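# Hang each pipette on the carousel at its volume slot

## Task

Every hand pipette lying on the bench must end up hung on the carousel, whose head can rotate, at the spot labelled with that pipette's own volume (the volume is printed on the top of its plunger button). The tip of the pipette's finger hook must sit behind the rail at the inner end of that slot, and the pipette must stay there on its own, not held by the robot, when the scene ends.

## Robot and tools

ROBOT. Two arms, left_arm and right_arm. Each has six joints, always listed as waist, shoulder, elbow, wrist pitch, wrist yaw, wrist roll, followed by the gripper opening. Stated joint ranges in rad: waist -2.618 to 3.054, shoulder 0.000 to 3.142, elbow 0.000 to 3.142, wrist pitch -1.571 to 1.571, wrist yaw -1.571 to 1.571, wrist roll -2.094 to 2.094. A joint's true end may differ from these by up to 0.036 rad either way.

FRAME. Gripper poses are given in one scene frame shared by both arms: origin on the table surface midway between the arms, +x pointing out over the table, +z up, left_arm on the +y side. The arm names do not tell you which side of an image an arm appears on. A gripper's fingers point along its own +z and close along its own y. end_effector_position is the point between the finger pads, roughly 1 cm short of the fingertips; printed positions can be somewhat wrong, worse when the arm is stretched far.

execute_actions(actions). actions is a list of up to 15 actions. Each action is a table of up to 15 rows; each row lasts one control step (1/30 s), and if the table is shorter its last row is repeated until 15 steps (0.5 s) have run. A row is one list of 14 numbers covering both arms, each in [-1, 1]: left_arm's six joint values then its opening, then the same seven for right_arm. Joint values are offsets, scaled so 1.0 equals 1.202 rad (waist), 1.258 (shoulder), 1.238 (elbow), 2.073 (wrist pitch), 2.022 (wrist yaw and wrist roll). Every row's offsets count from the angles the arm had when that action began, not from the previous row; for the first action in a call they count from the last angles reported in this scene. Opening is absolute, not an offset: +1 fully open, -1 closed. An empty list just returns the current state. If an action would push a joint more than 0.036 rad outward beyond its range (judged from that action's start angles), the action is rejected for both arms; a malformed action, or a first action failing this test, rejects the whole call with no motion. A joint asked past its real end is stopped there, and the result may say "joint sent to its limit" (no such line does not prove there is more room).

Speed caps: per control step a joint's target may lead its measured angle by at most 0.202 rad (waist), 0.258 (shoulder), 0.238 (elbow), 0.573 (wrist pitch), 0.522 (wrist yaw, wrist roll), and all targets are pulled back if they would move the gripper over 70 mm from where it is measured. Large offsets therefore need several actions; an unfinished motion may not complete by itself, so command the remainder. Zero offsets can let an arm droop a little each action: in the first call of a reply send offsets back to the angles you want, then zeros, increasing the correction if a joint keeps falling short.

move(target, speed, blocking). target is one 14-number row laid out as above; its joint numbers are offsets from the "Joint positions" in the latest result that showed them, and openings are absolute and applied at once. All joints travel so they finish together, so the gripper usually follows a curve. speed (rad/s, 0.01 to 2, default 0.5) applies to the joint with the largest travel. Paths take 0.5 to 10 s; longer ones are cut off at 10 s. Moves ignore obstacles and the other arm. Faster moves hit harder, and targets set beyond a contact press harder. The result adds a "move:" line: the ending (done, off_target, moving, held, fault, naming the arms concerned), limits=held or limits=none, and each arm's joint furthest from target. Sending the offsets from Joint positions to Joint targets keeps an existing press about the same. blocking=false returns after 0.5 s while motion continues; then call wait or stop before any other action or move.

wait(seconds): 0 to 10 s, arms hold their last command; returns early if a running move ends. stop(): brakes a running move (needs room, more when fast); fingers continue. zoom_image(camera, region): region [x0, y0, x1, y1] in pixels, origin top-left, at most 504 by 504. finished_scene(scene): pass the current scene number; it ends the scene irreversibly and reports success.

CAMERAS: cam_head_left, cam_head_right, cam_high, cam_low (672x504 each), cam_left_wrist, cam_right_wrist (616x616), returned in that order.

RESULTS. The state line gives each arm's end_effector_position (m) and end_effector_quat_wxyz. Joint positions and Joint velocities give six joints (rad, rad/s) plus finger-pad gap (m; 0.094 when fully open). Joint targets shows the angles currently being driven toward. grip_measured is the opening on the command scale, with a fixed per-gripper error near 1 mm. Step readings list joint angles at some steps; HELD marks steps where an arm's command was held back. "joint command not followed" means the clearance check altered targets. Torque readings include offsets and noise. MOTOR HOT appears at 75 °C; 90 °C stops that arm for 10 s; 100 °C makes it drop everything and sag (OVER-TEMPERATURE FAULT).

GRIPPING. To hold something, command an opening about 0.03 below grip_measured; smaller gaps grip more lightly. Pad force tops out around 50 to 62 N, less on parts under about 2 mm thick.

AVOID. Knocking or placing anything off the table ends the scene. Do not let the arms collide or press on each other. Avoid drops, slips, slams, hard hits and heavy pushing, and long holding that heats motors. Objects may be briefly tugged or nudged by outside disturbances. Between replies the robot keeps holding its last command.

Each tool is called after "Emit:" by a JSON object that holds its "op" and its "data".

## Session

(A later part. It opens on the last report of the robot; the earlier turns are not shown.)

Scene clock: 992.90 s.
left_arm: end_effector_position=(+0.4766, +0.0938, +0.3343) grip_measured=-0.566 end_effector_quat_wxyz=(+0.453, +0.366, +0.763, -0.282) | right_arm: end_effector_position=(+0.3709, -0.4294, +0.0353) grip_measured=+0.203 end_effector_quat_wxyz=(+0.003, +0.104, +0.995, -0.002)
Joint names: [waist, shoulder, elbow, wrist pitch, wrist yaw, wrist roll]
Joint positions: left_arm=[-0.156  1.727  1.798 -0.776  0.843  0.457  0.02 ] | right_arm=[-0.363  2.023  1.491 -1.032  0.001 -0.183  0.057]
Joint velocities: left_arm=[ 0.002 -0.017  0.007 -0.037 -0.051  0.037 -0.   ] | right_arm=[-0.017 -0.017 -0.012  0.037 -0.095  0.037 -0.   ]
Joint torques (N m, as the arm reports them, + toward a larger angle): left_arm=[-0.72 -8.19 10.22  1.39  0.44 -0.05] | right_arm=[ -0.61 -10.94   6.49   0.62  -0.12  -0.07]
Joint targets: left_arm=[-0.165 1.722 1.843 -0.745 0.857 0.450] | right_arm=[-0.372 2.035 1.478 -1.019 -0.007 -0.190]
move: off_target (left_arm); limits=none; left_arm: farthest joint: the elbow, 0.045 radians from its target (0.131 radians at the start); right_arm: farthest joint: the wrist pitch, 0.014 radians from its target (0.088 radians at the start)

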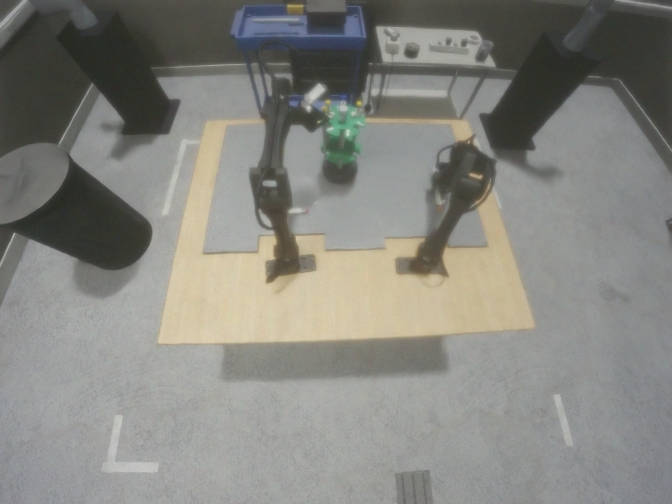

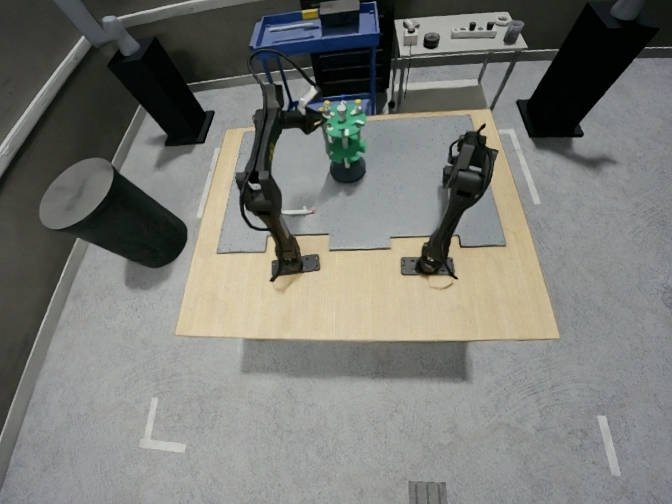

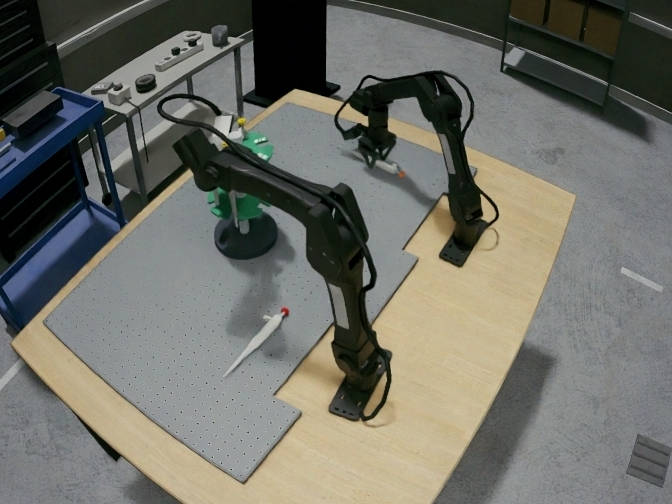

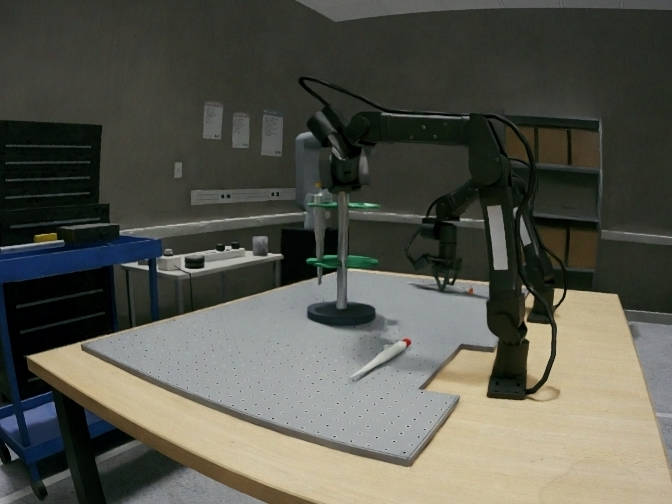

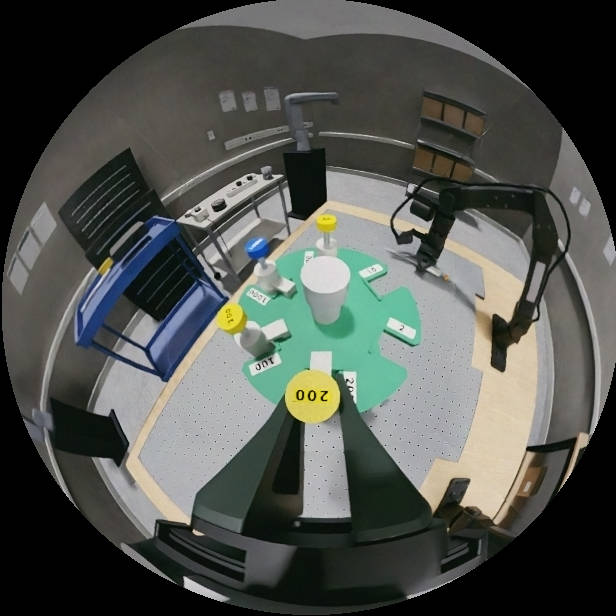

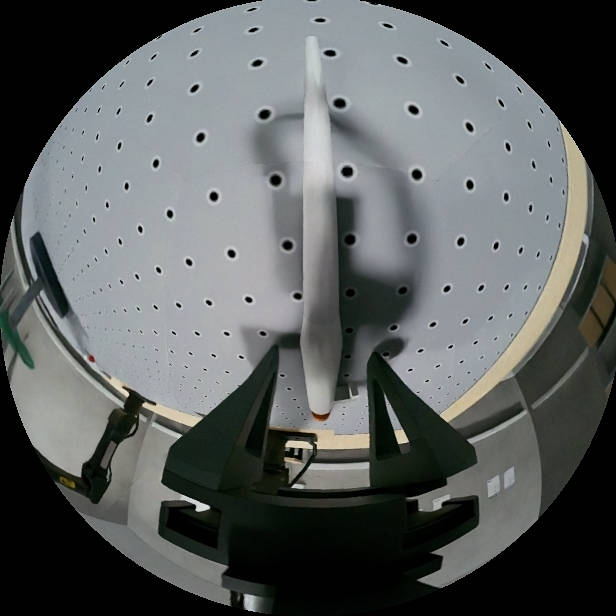

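Emit:
{"op": "move", "data": {"target": [-0.0238,0.0048,0.0383,0.0299,0.0005,-0.0119,-0.61,-0.0075,0.0127,-0.0145,0.0087,-0.004,-0.0035,-0.42], "speed": 0.1}}

Scene clock: 1024.43 s.
left_arm: end_effector_position=(+0.4814, +0.0865, +0.3324) grip_measured=-0.566 end_effector_quat_wxyz=(+0.455, +0.367, +0.761, -0.281) | right_arm: end_effector_position=(+0.3711, -0.4295, +0.0353) grip_measured=-0.417 end_effector_quat_wxyz=(+0.004, +0.104, +0.995, -0.002)
Joint names: [waist, shoulder, elbow, wrist pitch, wrist yaw, wrist roll]
Joint positions: left_arm=[-0.175  1.739  1.798 -0.746  0.83   0.439  0.02 ] | right_arm=[-0.363  2.023  1.491 -1.032  0.001 -0.183  0.027]
Joint velocities: left_arm=[ 0.007  0.002 -0.007  0.037 -0.007 -0.022 -0.   ] | right_arm=[-0.012 -0.007 -0.007  0.007 -0.037 -0.007 -0.   ]
Joint torques (N m, as the arm reports them, + toward a larger angle): left_arm=[-0.8  -8.46 10.41  1.41  0.43 -0.04] | right_arm=[ -0.82 -10.65   6.     0.68  -0.1   -0.06]
Joint targets: left_arm=[-0.185 1.733 1.845 -0.714 0.844 0.433] | right_arm=[-0.372 2.039 1.474 -1.014 -0.007 -0.190]
move: off_target (left_arm); limits=none; left_arm: farthest joint: the elbow, 0.048 radians from its target (0.048 radians at the start); right_arm: farthest joint: the elbow, 0.018 radians from its target (0.018 radians at the start)

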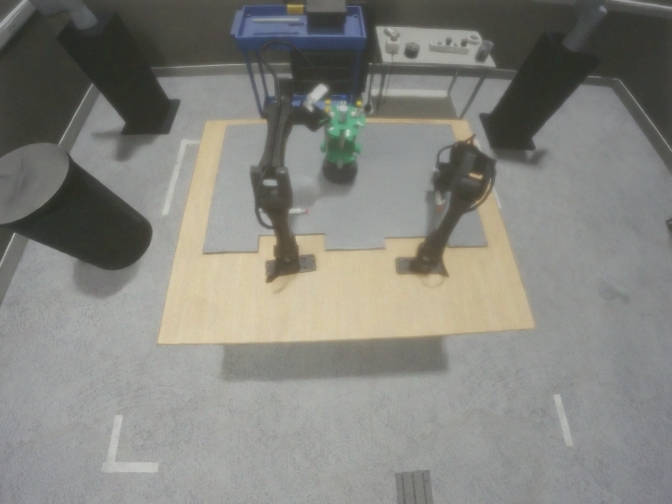

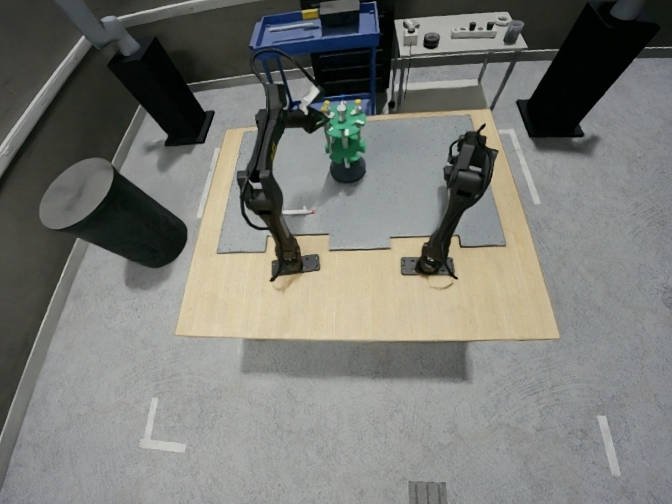

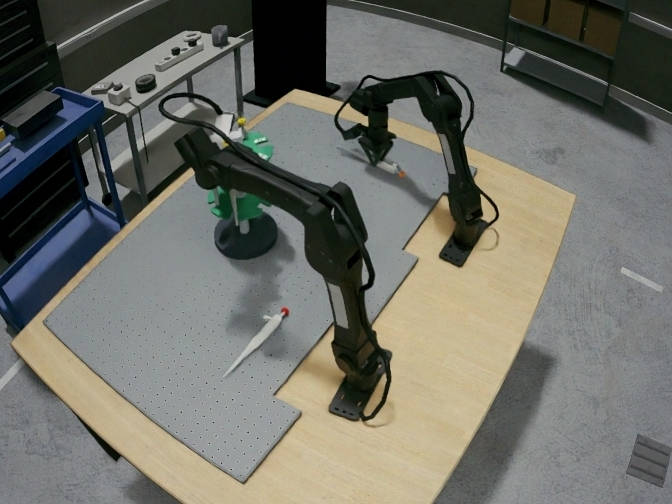

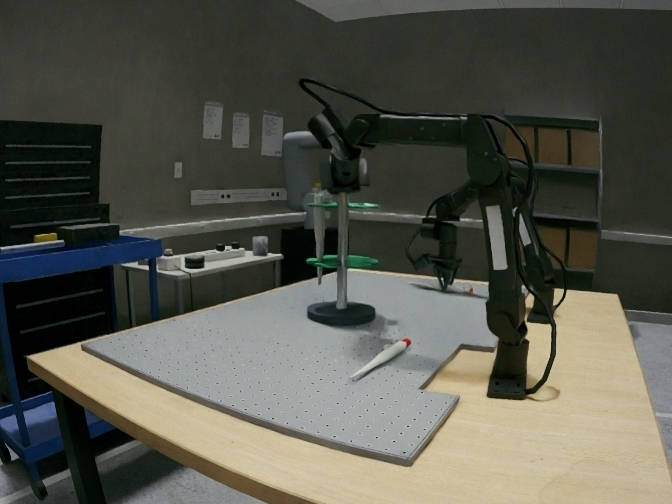

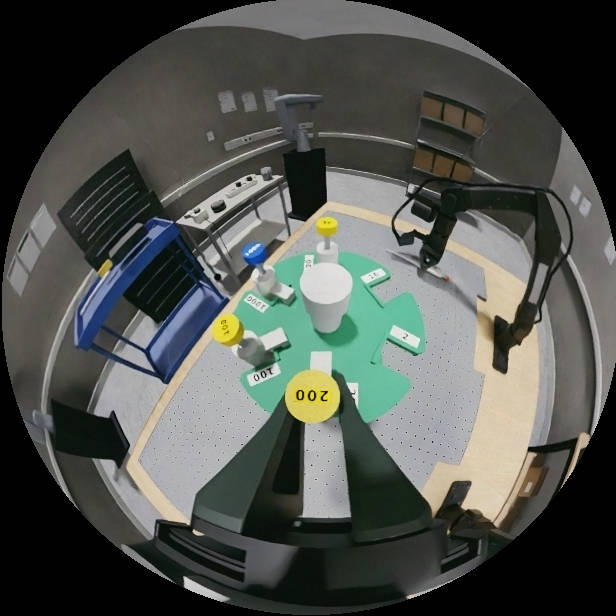

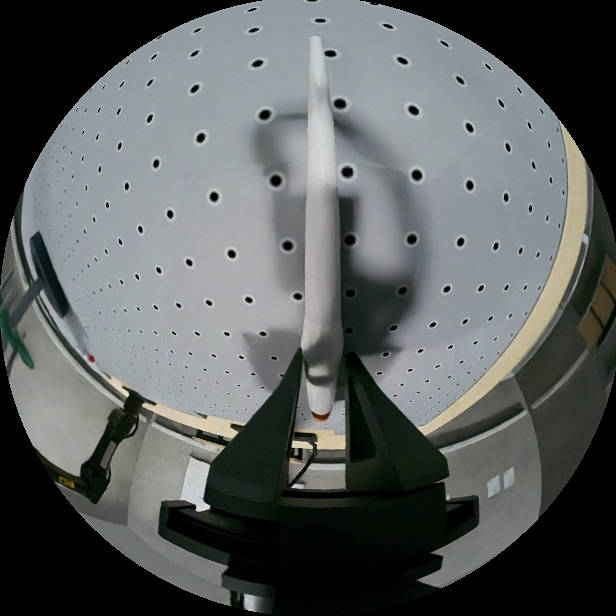

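Emit:
{"op": "zoom_image", "data": {"camera": "cam_left_wrist", "region": [210, 240, 430, 450]}}

Emit:
{"op": "zoom_image", "data": {"camera": "cam_head_left", "region": [290, 85, 380, 185]}}

Emit:
{"op": "zoom_image", "data": {"camera": "cam_low", "region": [290, 150, 400, 300]}}

Region (210, 240, 430, 450) of cam_left_wrist's 616x616 image, scaled by 2.291, with more detail than that image has; it fills the top 481 rows of this view, and the rest is white.

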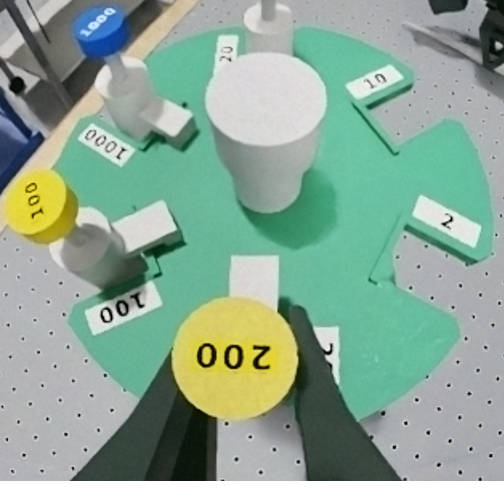

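Region (290, 85, 380, 185) of cam_head_left's 672x504 image, scaled by 5.040, with more detail than that image has; it fills the left 454 columns of this view, and the rest is white.

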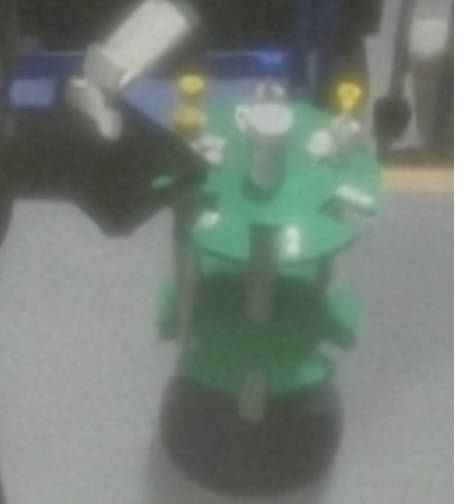

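Region (290, 150, 400, 300) of cam_low's 672x504 image, scaled by 3.360, with more detail than that image has; it fills the left 370 columns of this view, and the rest is white.

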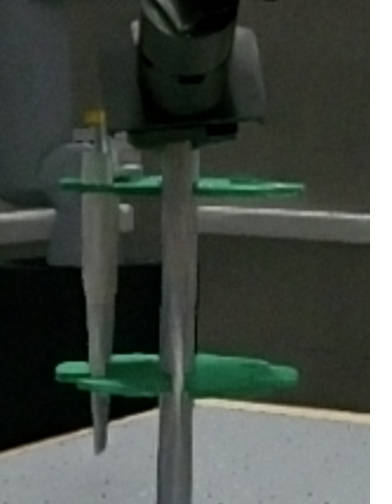

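Emit:
{"op": "execute_actions", "data": {"actions": [[[-0.006,-0.0199,-0.0097,0.015,0.0069,-0.003,-0.61,-0.005,0.004,-0.004,0.006,-0.003,-0.003,-0.44],
[-0.006,-0.021,-0.0139,0.0171,0.0069,-0.003,-0.61,-0.005,0.004,-0.004,0.006,-0.003,-0.003,-0.455],
[-0.006,-0.0221,-0.018,0.0192,0.0069,-0.003,-0.61,-0.005,0.004,-0.004,0.006,-0.003,-0.003,-0.47],
[-0.006,-0.0231,-0.0222,0.0213,0.0069,-0.003,-0.61,-0.005,0.004,-0.004,0.006,-0.003,-0.003,-0.485],
[-0.006,-0.0242,-0.0263,0.0234,0.0069,-0.003,-0.61,-0.005,0.004,-0.004,0.006,-0.003,-0.003,-0.50],
[-0.006,-0.0253,-0.0305,0.0255,0.0069,-0.003,-0.61,-0.005,0.004,-0.004,0.006,-0.003,-0.003,-0.512],
[-0.006,-0.0264,-0.0347,0.0276,0.0069,-0.003,-0.61,-0.005,0.004,-0.004,0.006,-0.003,-0.003,-0.524],
[-0.006,-0.0275,-0.0388,0.0297,0.0069,-0.003,-0.61,-0.005,0.004,-0.004,0.006,-0.003,-0.003,-0.536],
[-0.006,-0.0285,-0.043,0.0318,0.0069,-0.003,-0.61,-0.005,0.004,-0.004,0.006,-0.003,-0.003,-0.547],
[-0.006,-0.0296,-0.0471,0.0339,0.0069,-0.003,-0.61,-0.005,0.004,-0.004,0.006,-0.003,-0.003,-0.558],
[-0.006,-0.0307,-0.0513,0.036,0.0069,-0.003,-0.61,-0.005,0.004,-0.004,0.006,-0.003,-0.003,-0.569],
[-0.006,-0.0318,-0.0555,0.0381,0.0069,-0.003,-0.61,-0.005,0.004,-0.004,0.006,-0.003,-0.003,-0.58],
[-0.006,-0.0329,-0.0596,0.0402,0.0069,-0.003,-0.61,-0.005,0.004,-0.004,0.006,-0.003,-0.003,-0.59],
[-0.006,-0.0339,-0.0638,0.0423,0.0069,-0.003,-0.61,-0.005,0.004,-0.004,0.006,-0.003,-0.003,-0.60],
[-0.006,-0.035,-0.0679,0.0444,0.0069,-0.003,-0.61,-0.005,0.004,-0.004,0.006,-0.003,-0.003,-0.61]]]}}

Emit:
{"op": "execute_actions", "data": {"actions": []}}

Scene clock: 1057.50 s.
left_arm: end_effector_position=(+0.4830, +0.0864, +0.3135) grip_measured=-0.566 end_effector_quat_wxyz=(+0.447, +0.364, +0.766, -0.285) | right_arm: end_effector_position=(+0.3712, -0.4295, +0.0353) grip_measured=-0.566 end_effector_quat_wxyz=(+0.004, +0.104, +0.995, -0.002)
Joint names: [waist, shoulder, elbow, wrist pitch, wrist yaw, wrist roll]
Joint positions: left_arm=[-0.175  1.738  1.732 -0.702  0.83   0.439  0.02 ] | right_arm=[-0.363  2.023  1.491 -1.031  0.001 -0.183  0.02 ]
Joint velocities: left_arm=[-0.007 -0.061 -0.154  0.183  0.022  0.007  0.   ] | right_arm=[-0.012 -0.012  0.012 -0.037 -0.022  0.037 -0.   ]
Joint torques (N m, as the arm reports them, + toward a larger angle): left_arm=[ -0.61 -11.21   6.15   1.32   0.43  -0.05] | right_arm=[ -0.51 -11.65   7.2    0.62  -0.09  -0.06]
Joint targets: left_arm=[-0.183 1.695 1.714 -0.654 0.844 0.433] | right_arm=[-0.369 2.028 1.487 -1.019 -0.005 -0.189]
Step readings (joint positions):
0: left_arm=[-0.175 1.739 1.798 -0.745 0.830 0.439] | right_arm=[-0.363 2.023 1.491 -1.032 0.001 -0.183]
1: left_arm=[-0.175 1.739 1.798 -0.745 0.830 0.439] | right_arm=[-0.363 2.023 1.491 -1.032 0.001 -0.183]
2: left_arm=[-0.175 1.739 1.798 -0.745 0.830 0.439] | right_arm=[-0.363 2.023 1.491 -1.032 0.001 -0.183]
4: left_arm=[-0.175 1.739 1.792 -0.740 0.830 0.439] | right_arm=[-0.363 2.023 1.491 -1.032 0.001 -0.183]
8: left_arm=[-0.175 1.739 1.768 -0.729 0.830 0.439] | right_arm=[-0.363 2.023 1.491 -1.031 0.001 -0.183]
15: Joint positions above

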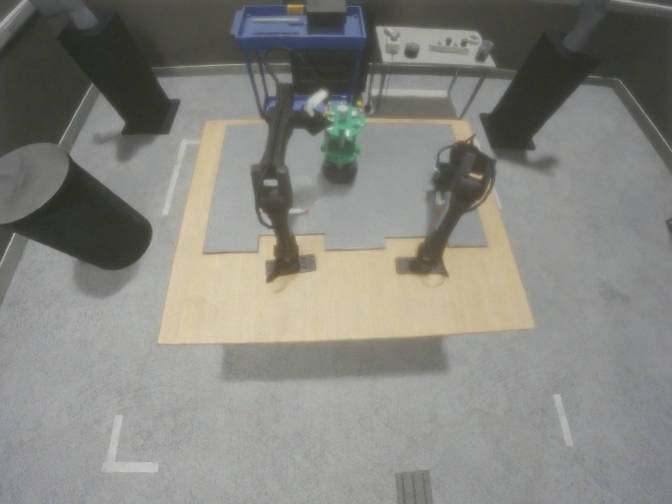

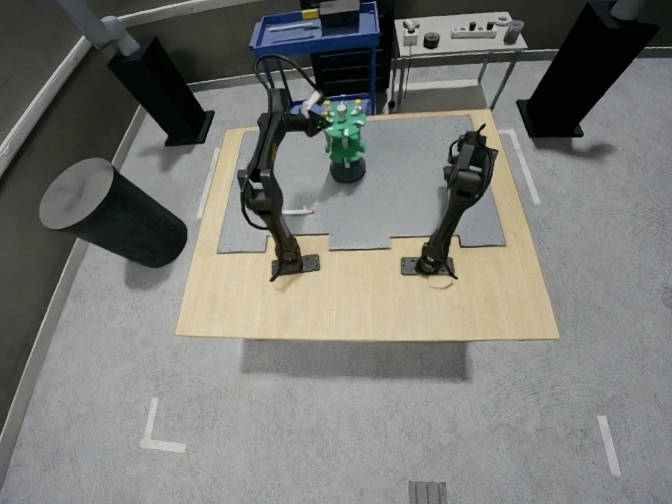

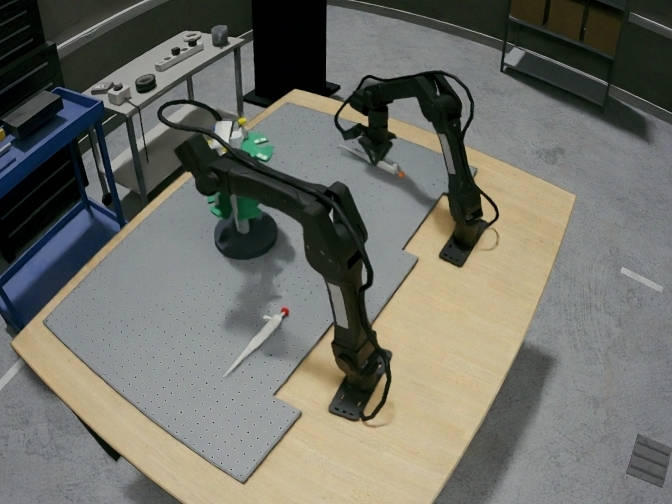

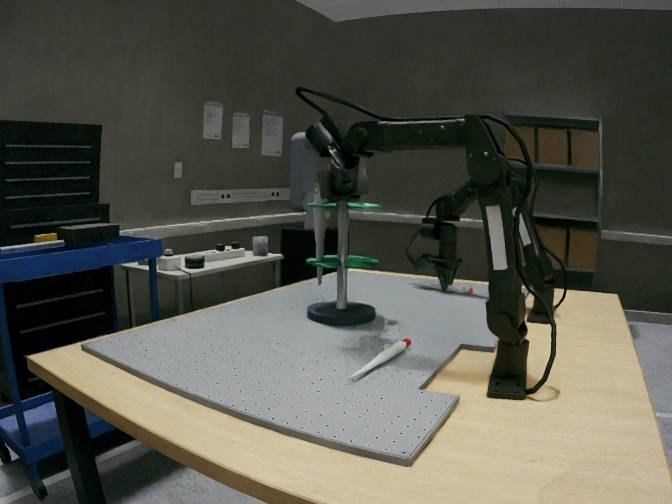

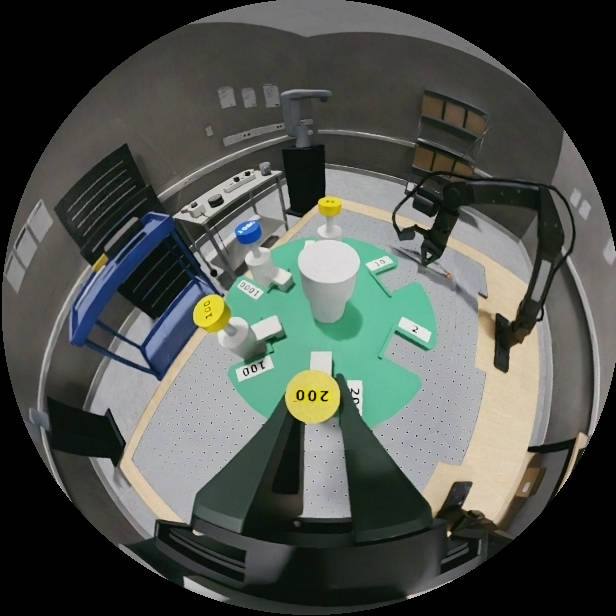

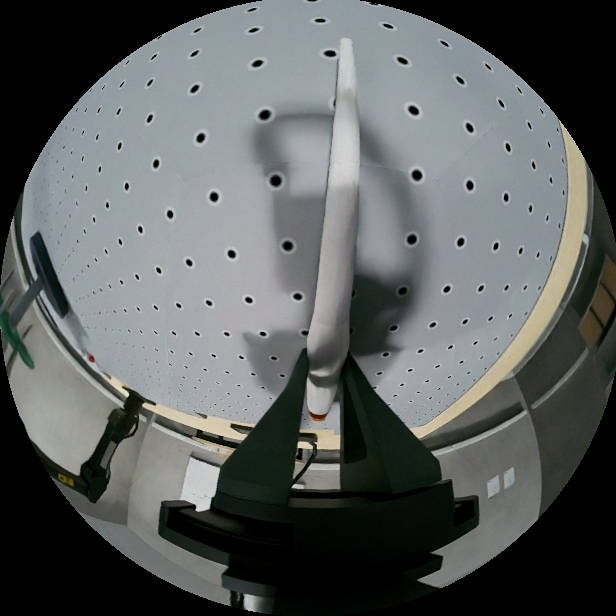

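Scene clock: 1057.50 s.
left_arm: end_effector_position=(+0.4830, +0.0864, +0.3135) grip_measured=-0.566 end_effector_quat_wxyz=(+0.447, +0.364, +0.766, -0.285) | right_arm: end_effector_position=(+0.3712, -0.4295, +0.0353) grip_measured=-0.566 end_effector_quat_wxyz=(+0.004, +0.104, +0.995, -0.002)
Joint names: [waist, shoulder, elbow, wrist pitch, wrist yaw, wrist roll]
Joint positions: left_arm=[-0.175  1.738  1.732 -0.702  0.83   0.439  0.02 ] | right_arm=[-0.363  2.023  1.491 -1.031  0.001 -0.183  0.02 ]
Joint velocities: left_arm=[-0.007 -0.061 -0.154  0.183  0.022  0.007  0.   ] | right_arm=[-0.012 -0.012  0.012 -0.037 -0.022  0.037 -0.   ]
Joint torques (N m, as the arm reports them, + toward a larger angle): left_arm=[ -0.61 -11.21   6.15   1.32   0.43  -0.05] | right_arm=[ -0.51 -11.65   7.2    0.62  -0.09  -0.06]
Joint targets: left_arm=[-0.183 1.695 1.714 -0.654 0.844 0.433] | right_arm=[-0.369 2.028 1.487 -1.019 -0.005 -0.189]

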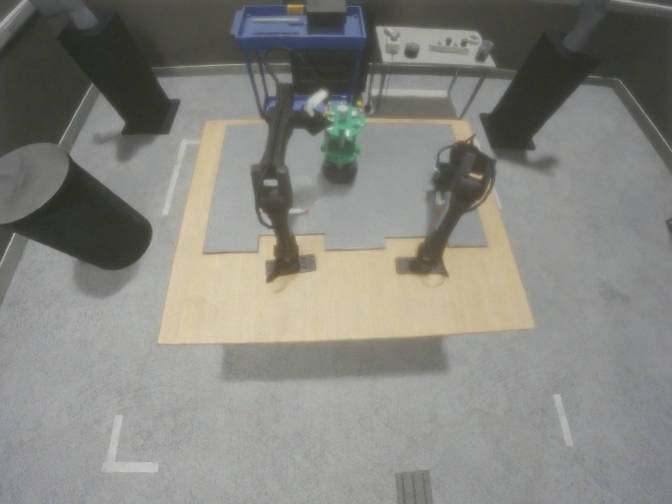

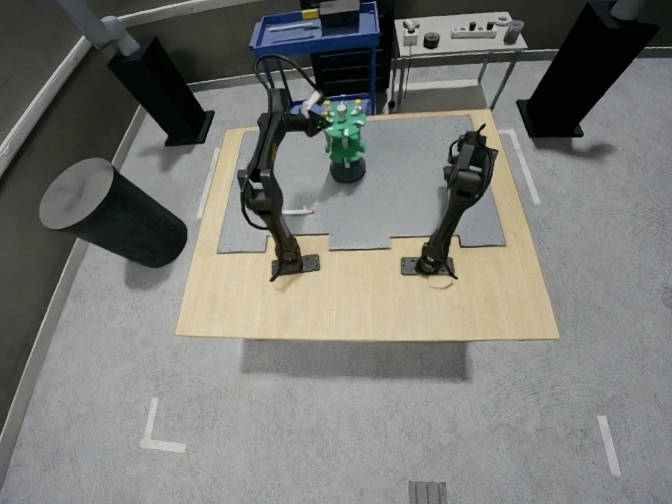

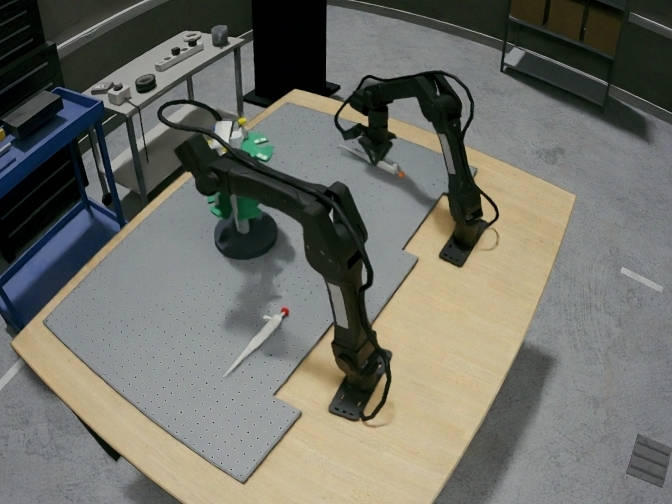

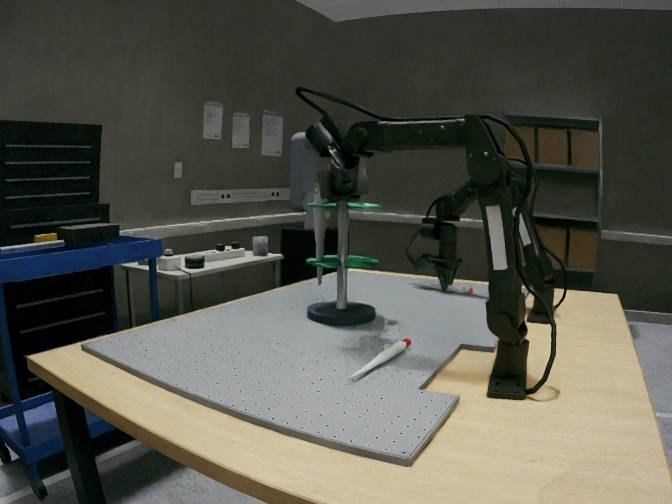

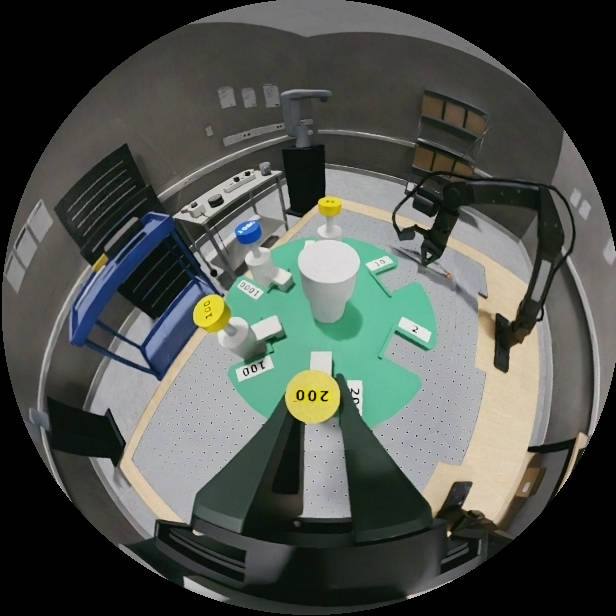

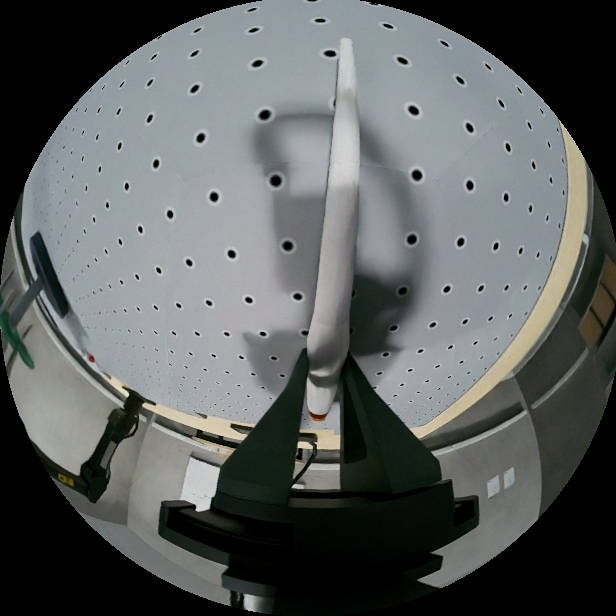

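Emit:
{"op": "execute_actions", "data": {"actions": []}}

Emit:
{"op": "zoom_image", "data": {"camera": "cam_left_wrist", "region": [210, 240, 430, 450]}}

Emit:
{"op": "zoom_image", "data": {"camera": "cam_head_right", "region": [295, 85, 375, 165]}}

Emit:
{"op": "zoom_image", "data": {"camera": "cam_low", "region": [290, 150, 400, 300]}}

Scene clock: 1065.13 s.
left_arm: end_effector_position=(+0.4830, +0.0864, +0.3134) grip_measured=-0.566 end_effector_quat_wxyz=(+0.450, +0.365, +0.764, -0.283) | right_arm: end_effector_position=(+0.3712, -0.4295, +0.0353) grip_measured=-0.566 end_effector_quat_wxyz=(+0.004, +0.104, +0.995, -0.002)
Joint names: [waist, shoulder, elbow, wrist pitch, wrist yaw, wrist roll]
Joint positions: left_arm=[-0.175  1.733  1.721 -0.688  0.83   0.439  0.02 ] | right_arm=[-0.363  2.023  1.491 -1.031  0.001 -0.183  0.02 ]
Joint velocities: left_arm=[-0.022  0.007  0.002 -0.037 -0.007 -0.095 -0.   ] | right_arm=[-0.007 -0.012  0.007 -0.037 -0.066  0.022 -0.   ]
Joint torques (N m, as the arm reports them, + toward a larger angle): left_arm=[ -0.61 -11.01   6.32   1.43   0.45  -0.04] | right_arm=[ -0.45 -11.64   7.27   0.61  -0.09  -0.06]
Joint targets: left_arm=[-0.183 1.695 1.713 -0.654 0.844 0.433] | right_arm=[-0.369 2.028 1.487 -1.019 -0.005 -0.189]

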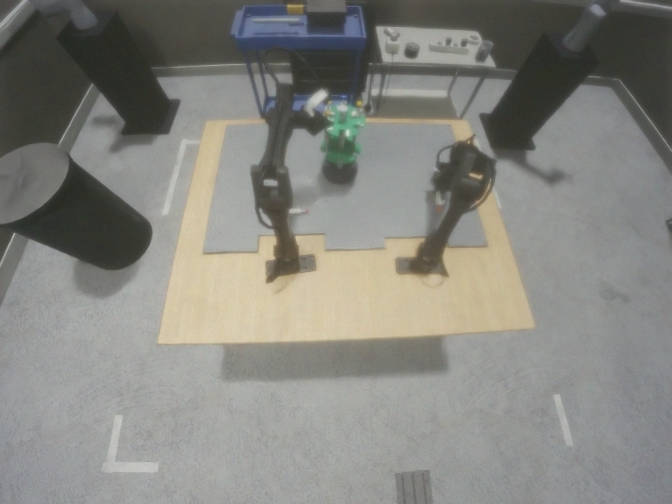

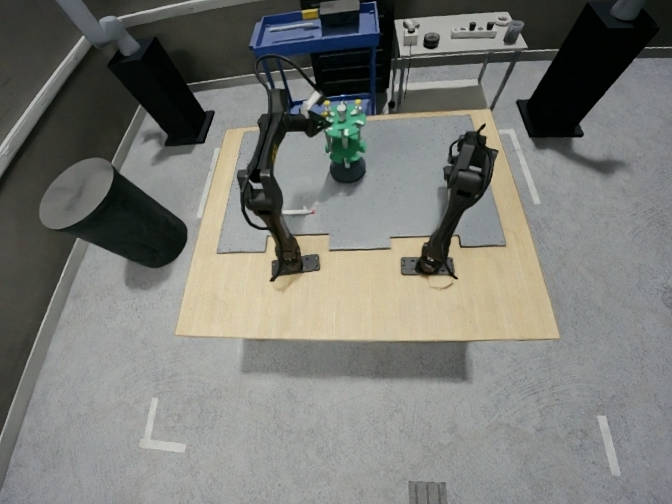

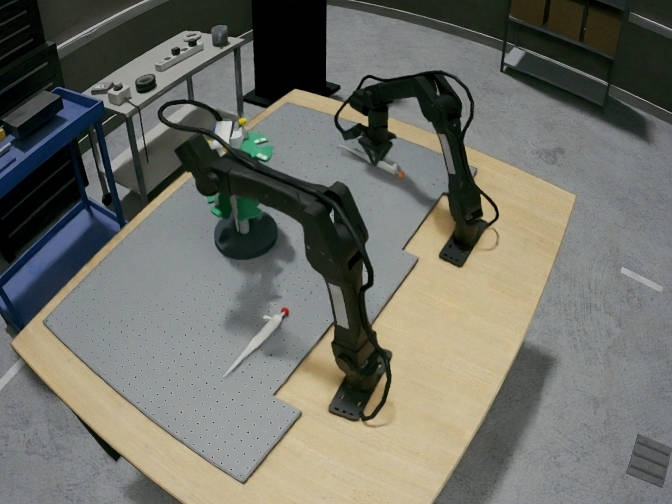

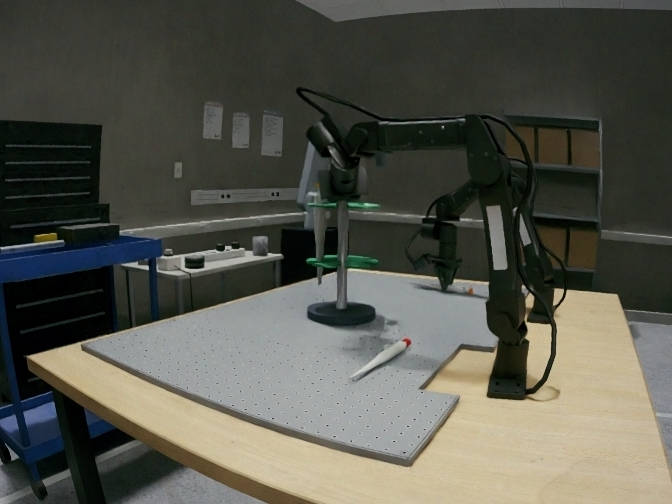

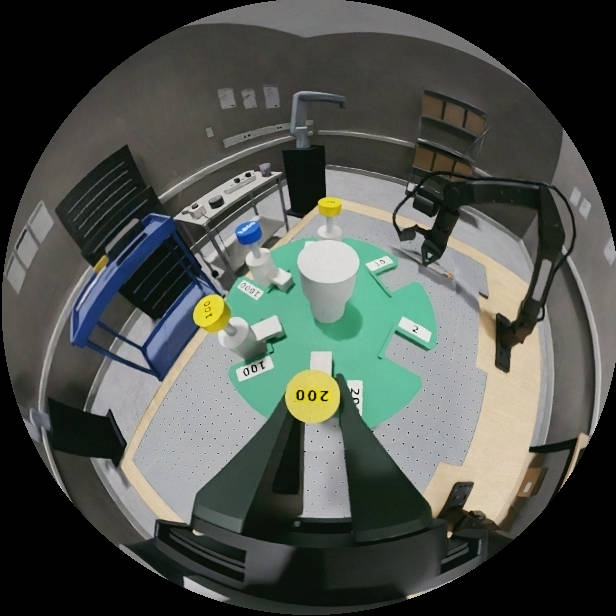

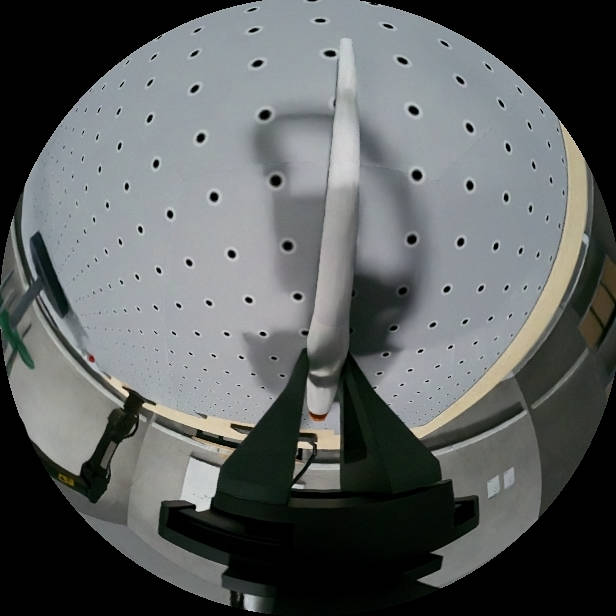

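Region (210, 240, 430, 450) of cam_left_wrist's 616x616 image, scaled by 2.291, with more detail than that image has; it fills the top 481 rows of this view, and the rest is white.

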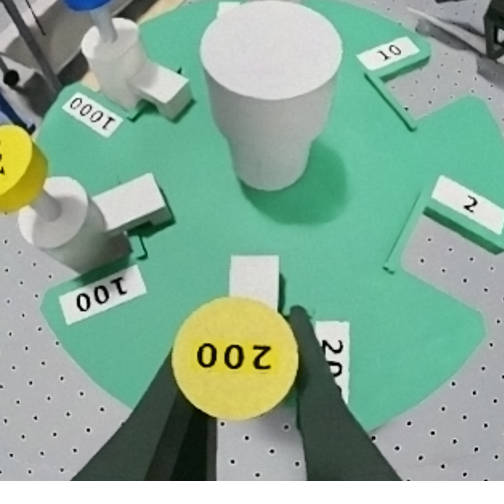

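Region (295, 85, 375, 165) of cam_head_right's 672x504 image, scaled by 6.300, with more detail than that image has.

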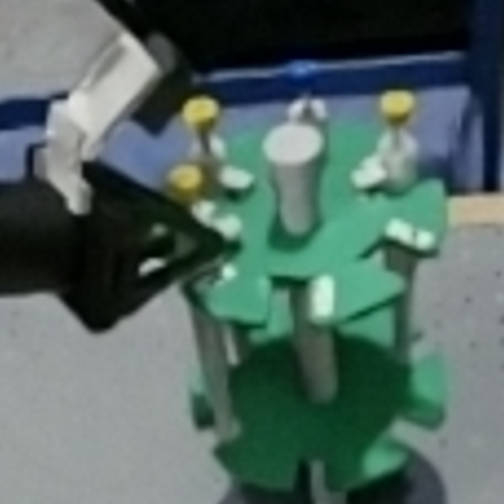

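Region (290, 150, 400, 300) of cam_low's 672x504 image, scaled by 3.360, with more detail than that image has; it fills the left 370 columns of this view, and the rest is white.

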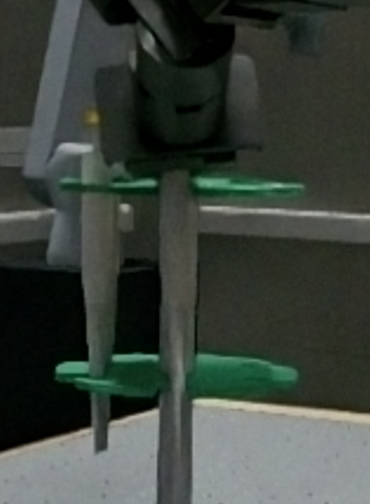

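Emit:
{"op": "execute_actions", "data": {"actions": [[[-0.005,-0.02,0.005,0.012,0.0069,-0.003,-0.59,0,-0.015,0.01,-0.002,-0.003,0,-0.61],
[-0.005,-0.02,0.005,0.012,0.0069,-0.003,-0.58,0,-0.022,0.012,-0.004,-0.003,0,-0.61],
[-0.005,-0.02,0.005,0.012,0.0069,-0.003,-0.573,0,-0.026,0.014,-0.005,-0.003,0,-0.61],
[-0.005,-0.02,0.005,0.012,0.0069,-0.003,-0.568,0,-0.029,0.016,-0.007,-0.003,0,-0.61],
[-0.005,-0.02,0.005,0.012,0.0069,-0.003,-0.563,0,-0.032,0.016,-0.009,-0.003,0,-0.61],
[-0.005,-0.02,0.005,0.012,0.0069,-0.003,-0.558,0,-0.036,0.016,-0.011,-0.003,0,-0.61],
[-0.005,-0.02,0.005,0.012,0.0069,-0.003,-0.553,0,-0.039,0.016,-0.013,-0.003,0,-0.61],
[-0.005,-0.02,0.005,0.012,0.0069,-0.003,-0.545,0,-0.043,0.016,-0.015,-0.003,0,-0.61],
[-0.005,-0.02,0.005,0.012,0.0069,-0.003,-0.53,0,-0.046,0.016,-0.017,-0.003,0,-0.61],
[-0.005,-0.02,0.005,0.012,0.0069,-0.003,-0.51,0,-0.05,0.016,-0.019,-0.003,0,-0.61],
[-0.005,-0.02,0.005,0.012,0.0069,-0.003,-0.48,0,-0.053,0.016,-0.021,-0.003,0,-0.61],
[-0.005,-0.02,0.005,0.012,0.0069,-0.003,-0.44,0,-0.056,0.016,-0.023,-0.003,0,-0.61],
[-0.005,-0.02,0.005,0.012,0.0069,-0.003,-0.4,0,-0.059,0.016,-0.025,-0.003,0,-0.61],
[-0.005,-0.02,0.005,0.012,0.0069,-0.003,-0.35,0,-0.062,0.016,-0.027,-0.003,0,-0.61],
[-0.005,-0.02,0.005,0.012,0.0069,-0.003,-0.3,0,-0.064,0.016,-0.028,-0.003,0,-0.61]]]}}

Scene clock: 1129.53 s.
left_arm: end_effector_position=(+0.4834, +0.0864, +0.3138) grip_measured=-0.326 end_effector_quat_wxyz=(+0.451, +0.365, +0.764, -0.283) | right_arm: end_effector_position=(+0.3662, -0.4274, +0.0508) grip_measured=-0.566 end_effector_quat_wxyz=(+0.008, +0.104, +0.995, -0.003)
Joint names: [waist, shoulder, elbow, wrist pitch, wrist yaw, wrist roll]
Joint positions: left_arm=[-0.175  1.733  1.721 -0.685  0.829  0.439  0.032] | right_arm=[-0.363  1.979  1.491 -1.066  0.001 -0.183  0.02 ]
Joint velocities: left_arm=[ 0.022  0.002 -0.002 -0.022 -0.051 -0.007  0.05 ] | right_arm=[ 0.007 -0.129  0.007 -0.11   0.066  0.051  0.   ]
Joint torques (N m, as the arm reports them, + toward a larger angle): left_arm=[-0.42 -9.98  7.4   1.28  0.44 -0.05] | right_arm=[ -0.09 -14.21   9.45   0.38  -0.09   0.  ]
Joint targets: left_arm=[-0.181 1.708 1.728 -0.663 0.843 0.433] | right_arm=[-0.363 1.942 1.511 -1.090 -0.005 -0.183]
Step readings (joint positions):
0: left_arm=[-0.175 1.733 1.721 -0.688 0.830 0.439] | right_arm=[-0.363 2.023 1.491 -1.031 0.001 -0.183]
1: left_arm=[-0.175 1.733 1.721 -0.688 0.830 0.439] | right_arm=[-0.363 2.023 1.491 -1.031 0.001 -0.183]
2: left_arm=[-0.175 1.733 1.721 -0.688 0.830 0.439] | right_arm=[-0.363 2.023 1.491 -1.031 0.001 -0.183]
4: left_arm=[-0.175 1.733 1.721 -0.688 0.830 0.439] | right_arm=[-0.363 2.023 1.491 -1.032 0.001 -0.183]
8: left_arm=[-0.175 1.733 1.721 -0.688 0.830 0.439] | right_arm=[-0.363 2.016 1.491 -1.041 0.001 -0.183]
15: Joint positions above

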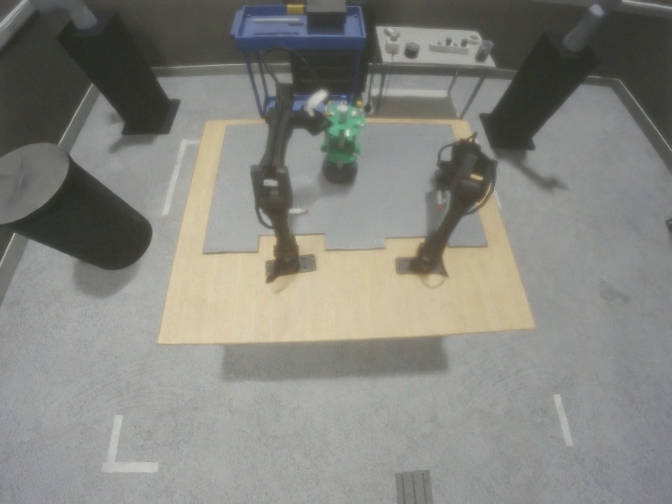

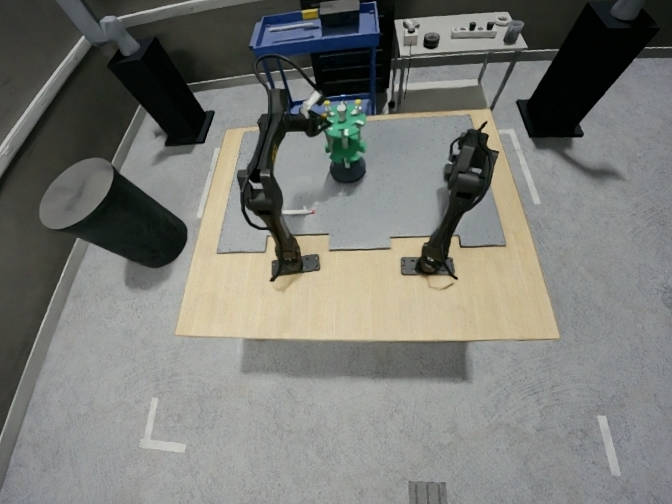

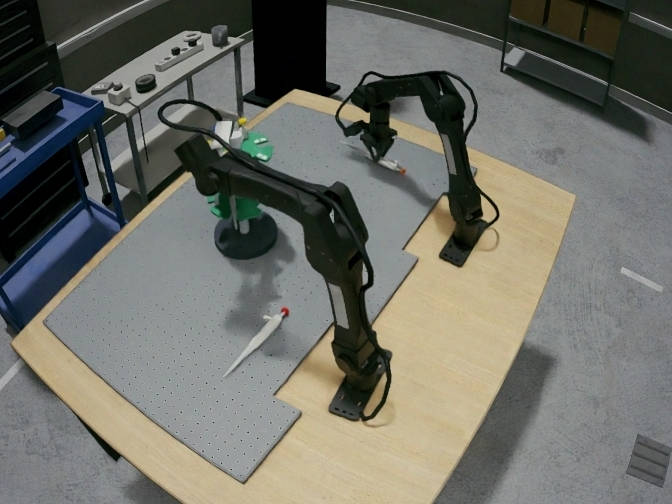

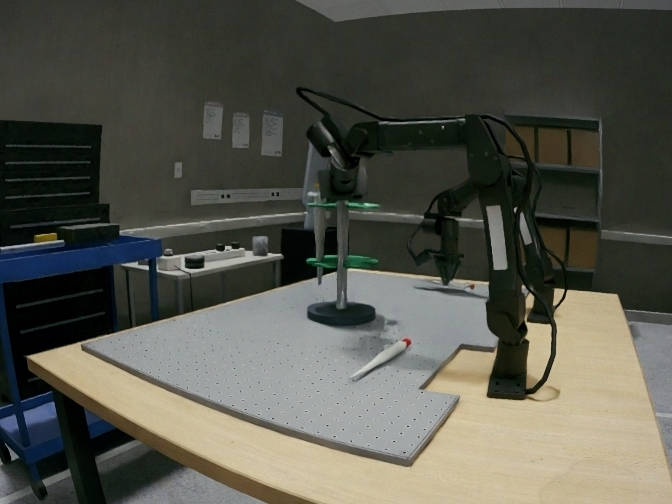

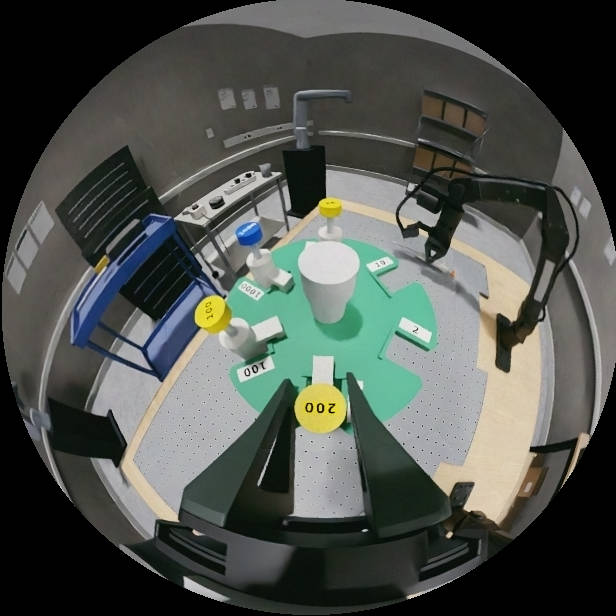

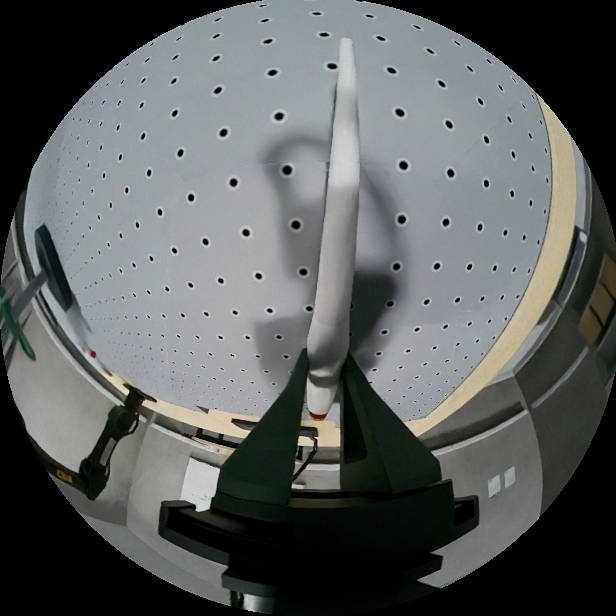

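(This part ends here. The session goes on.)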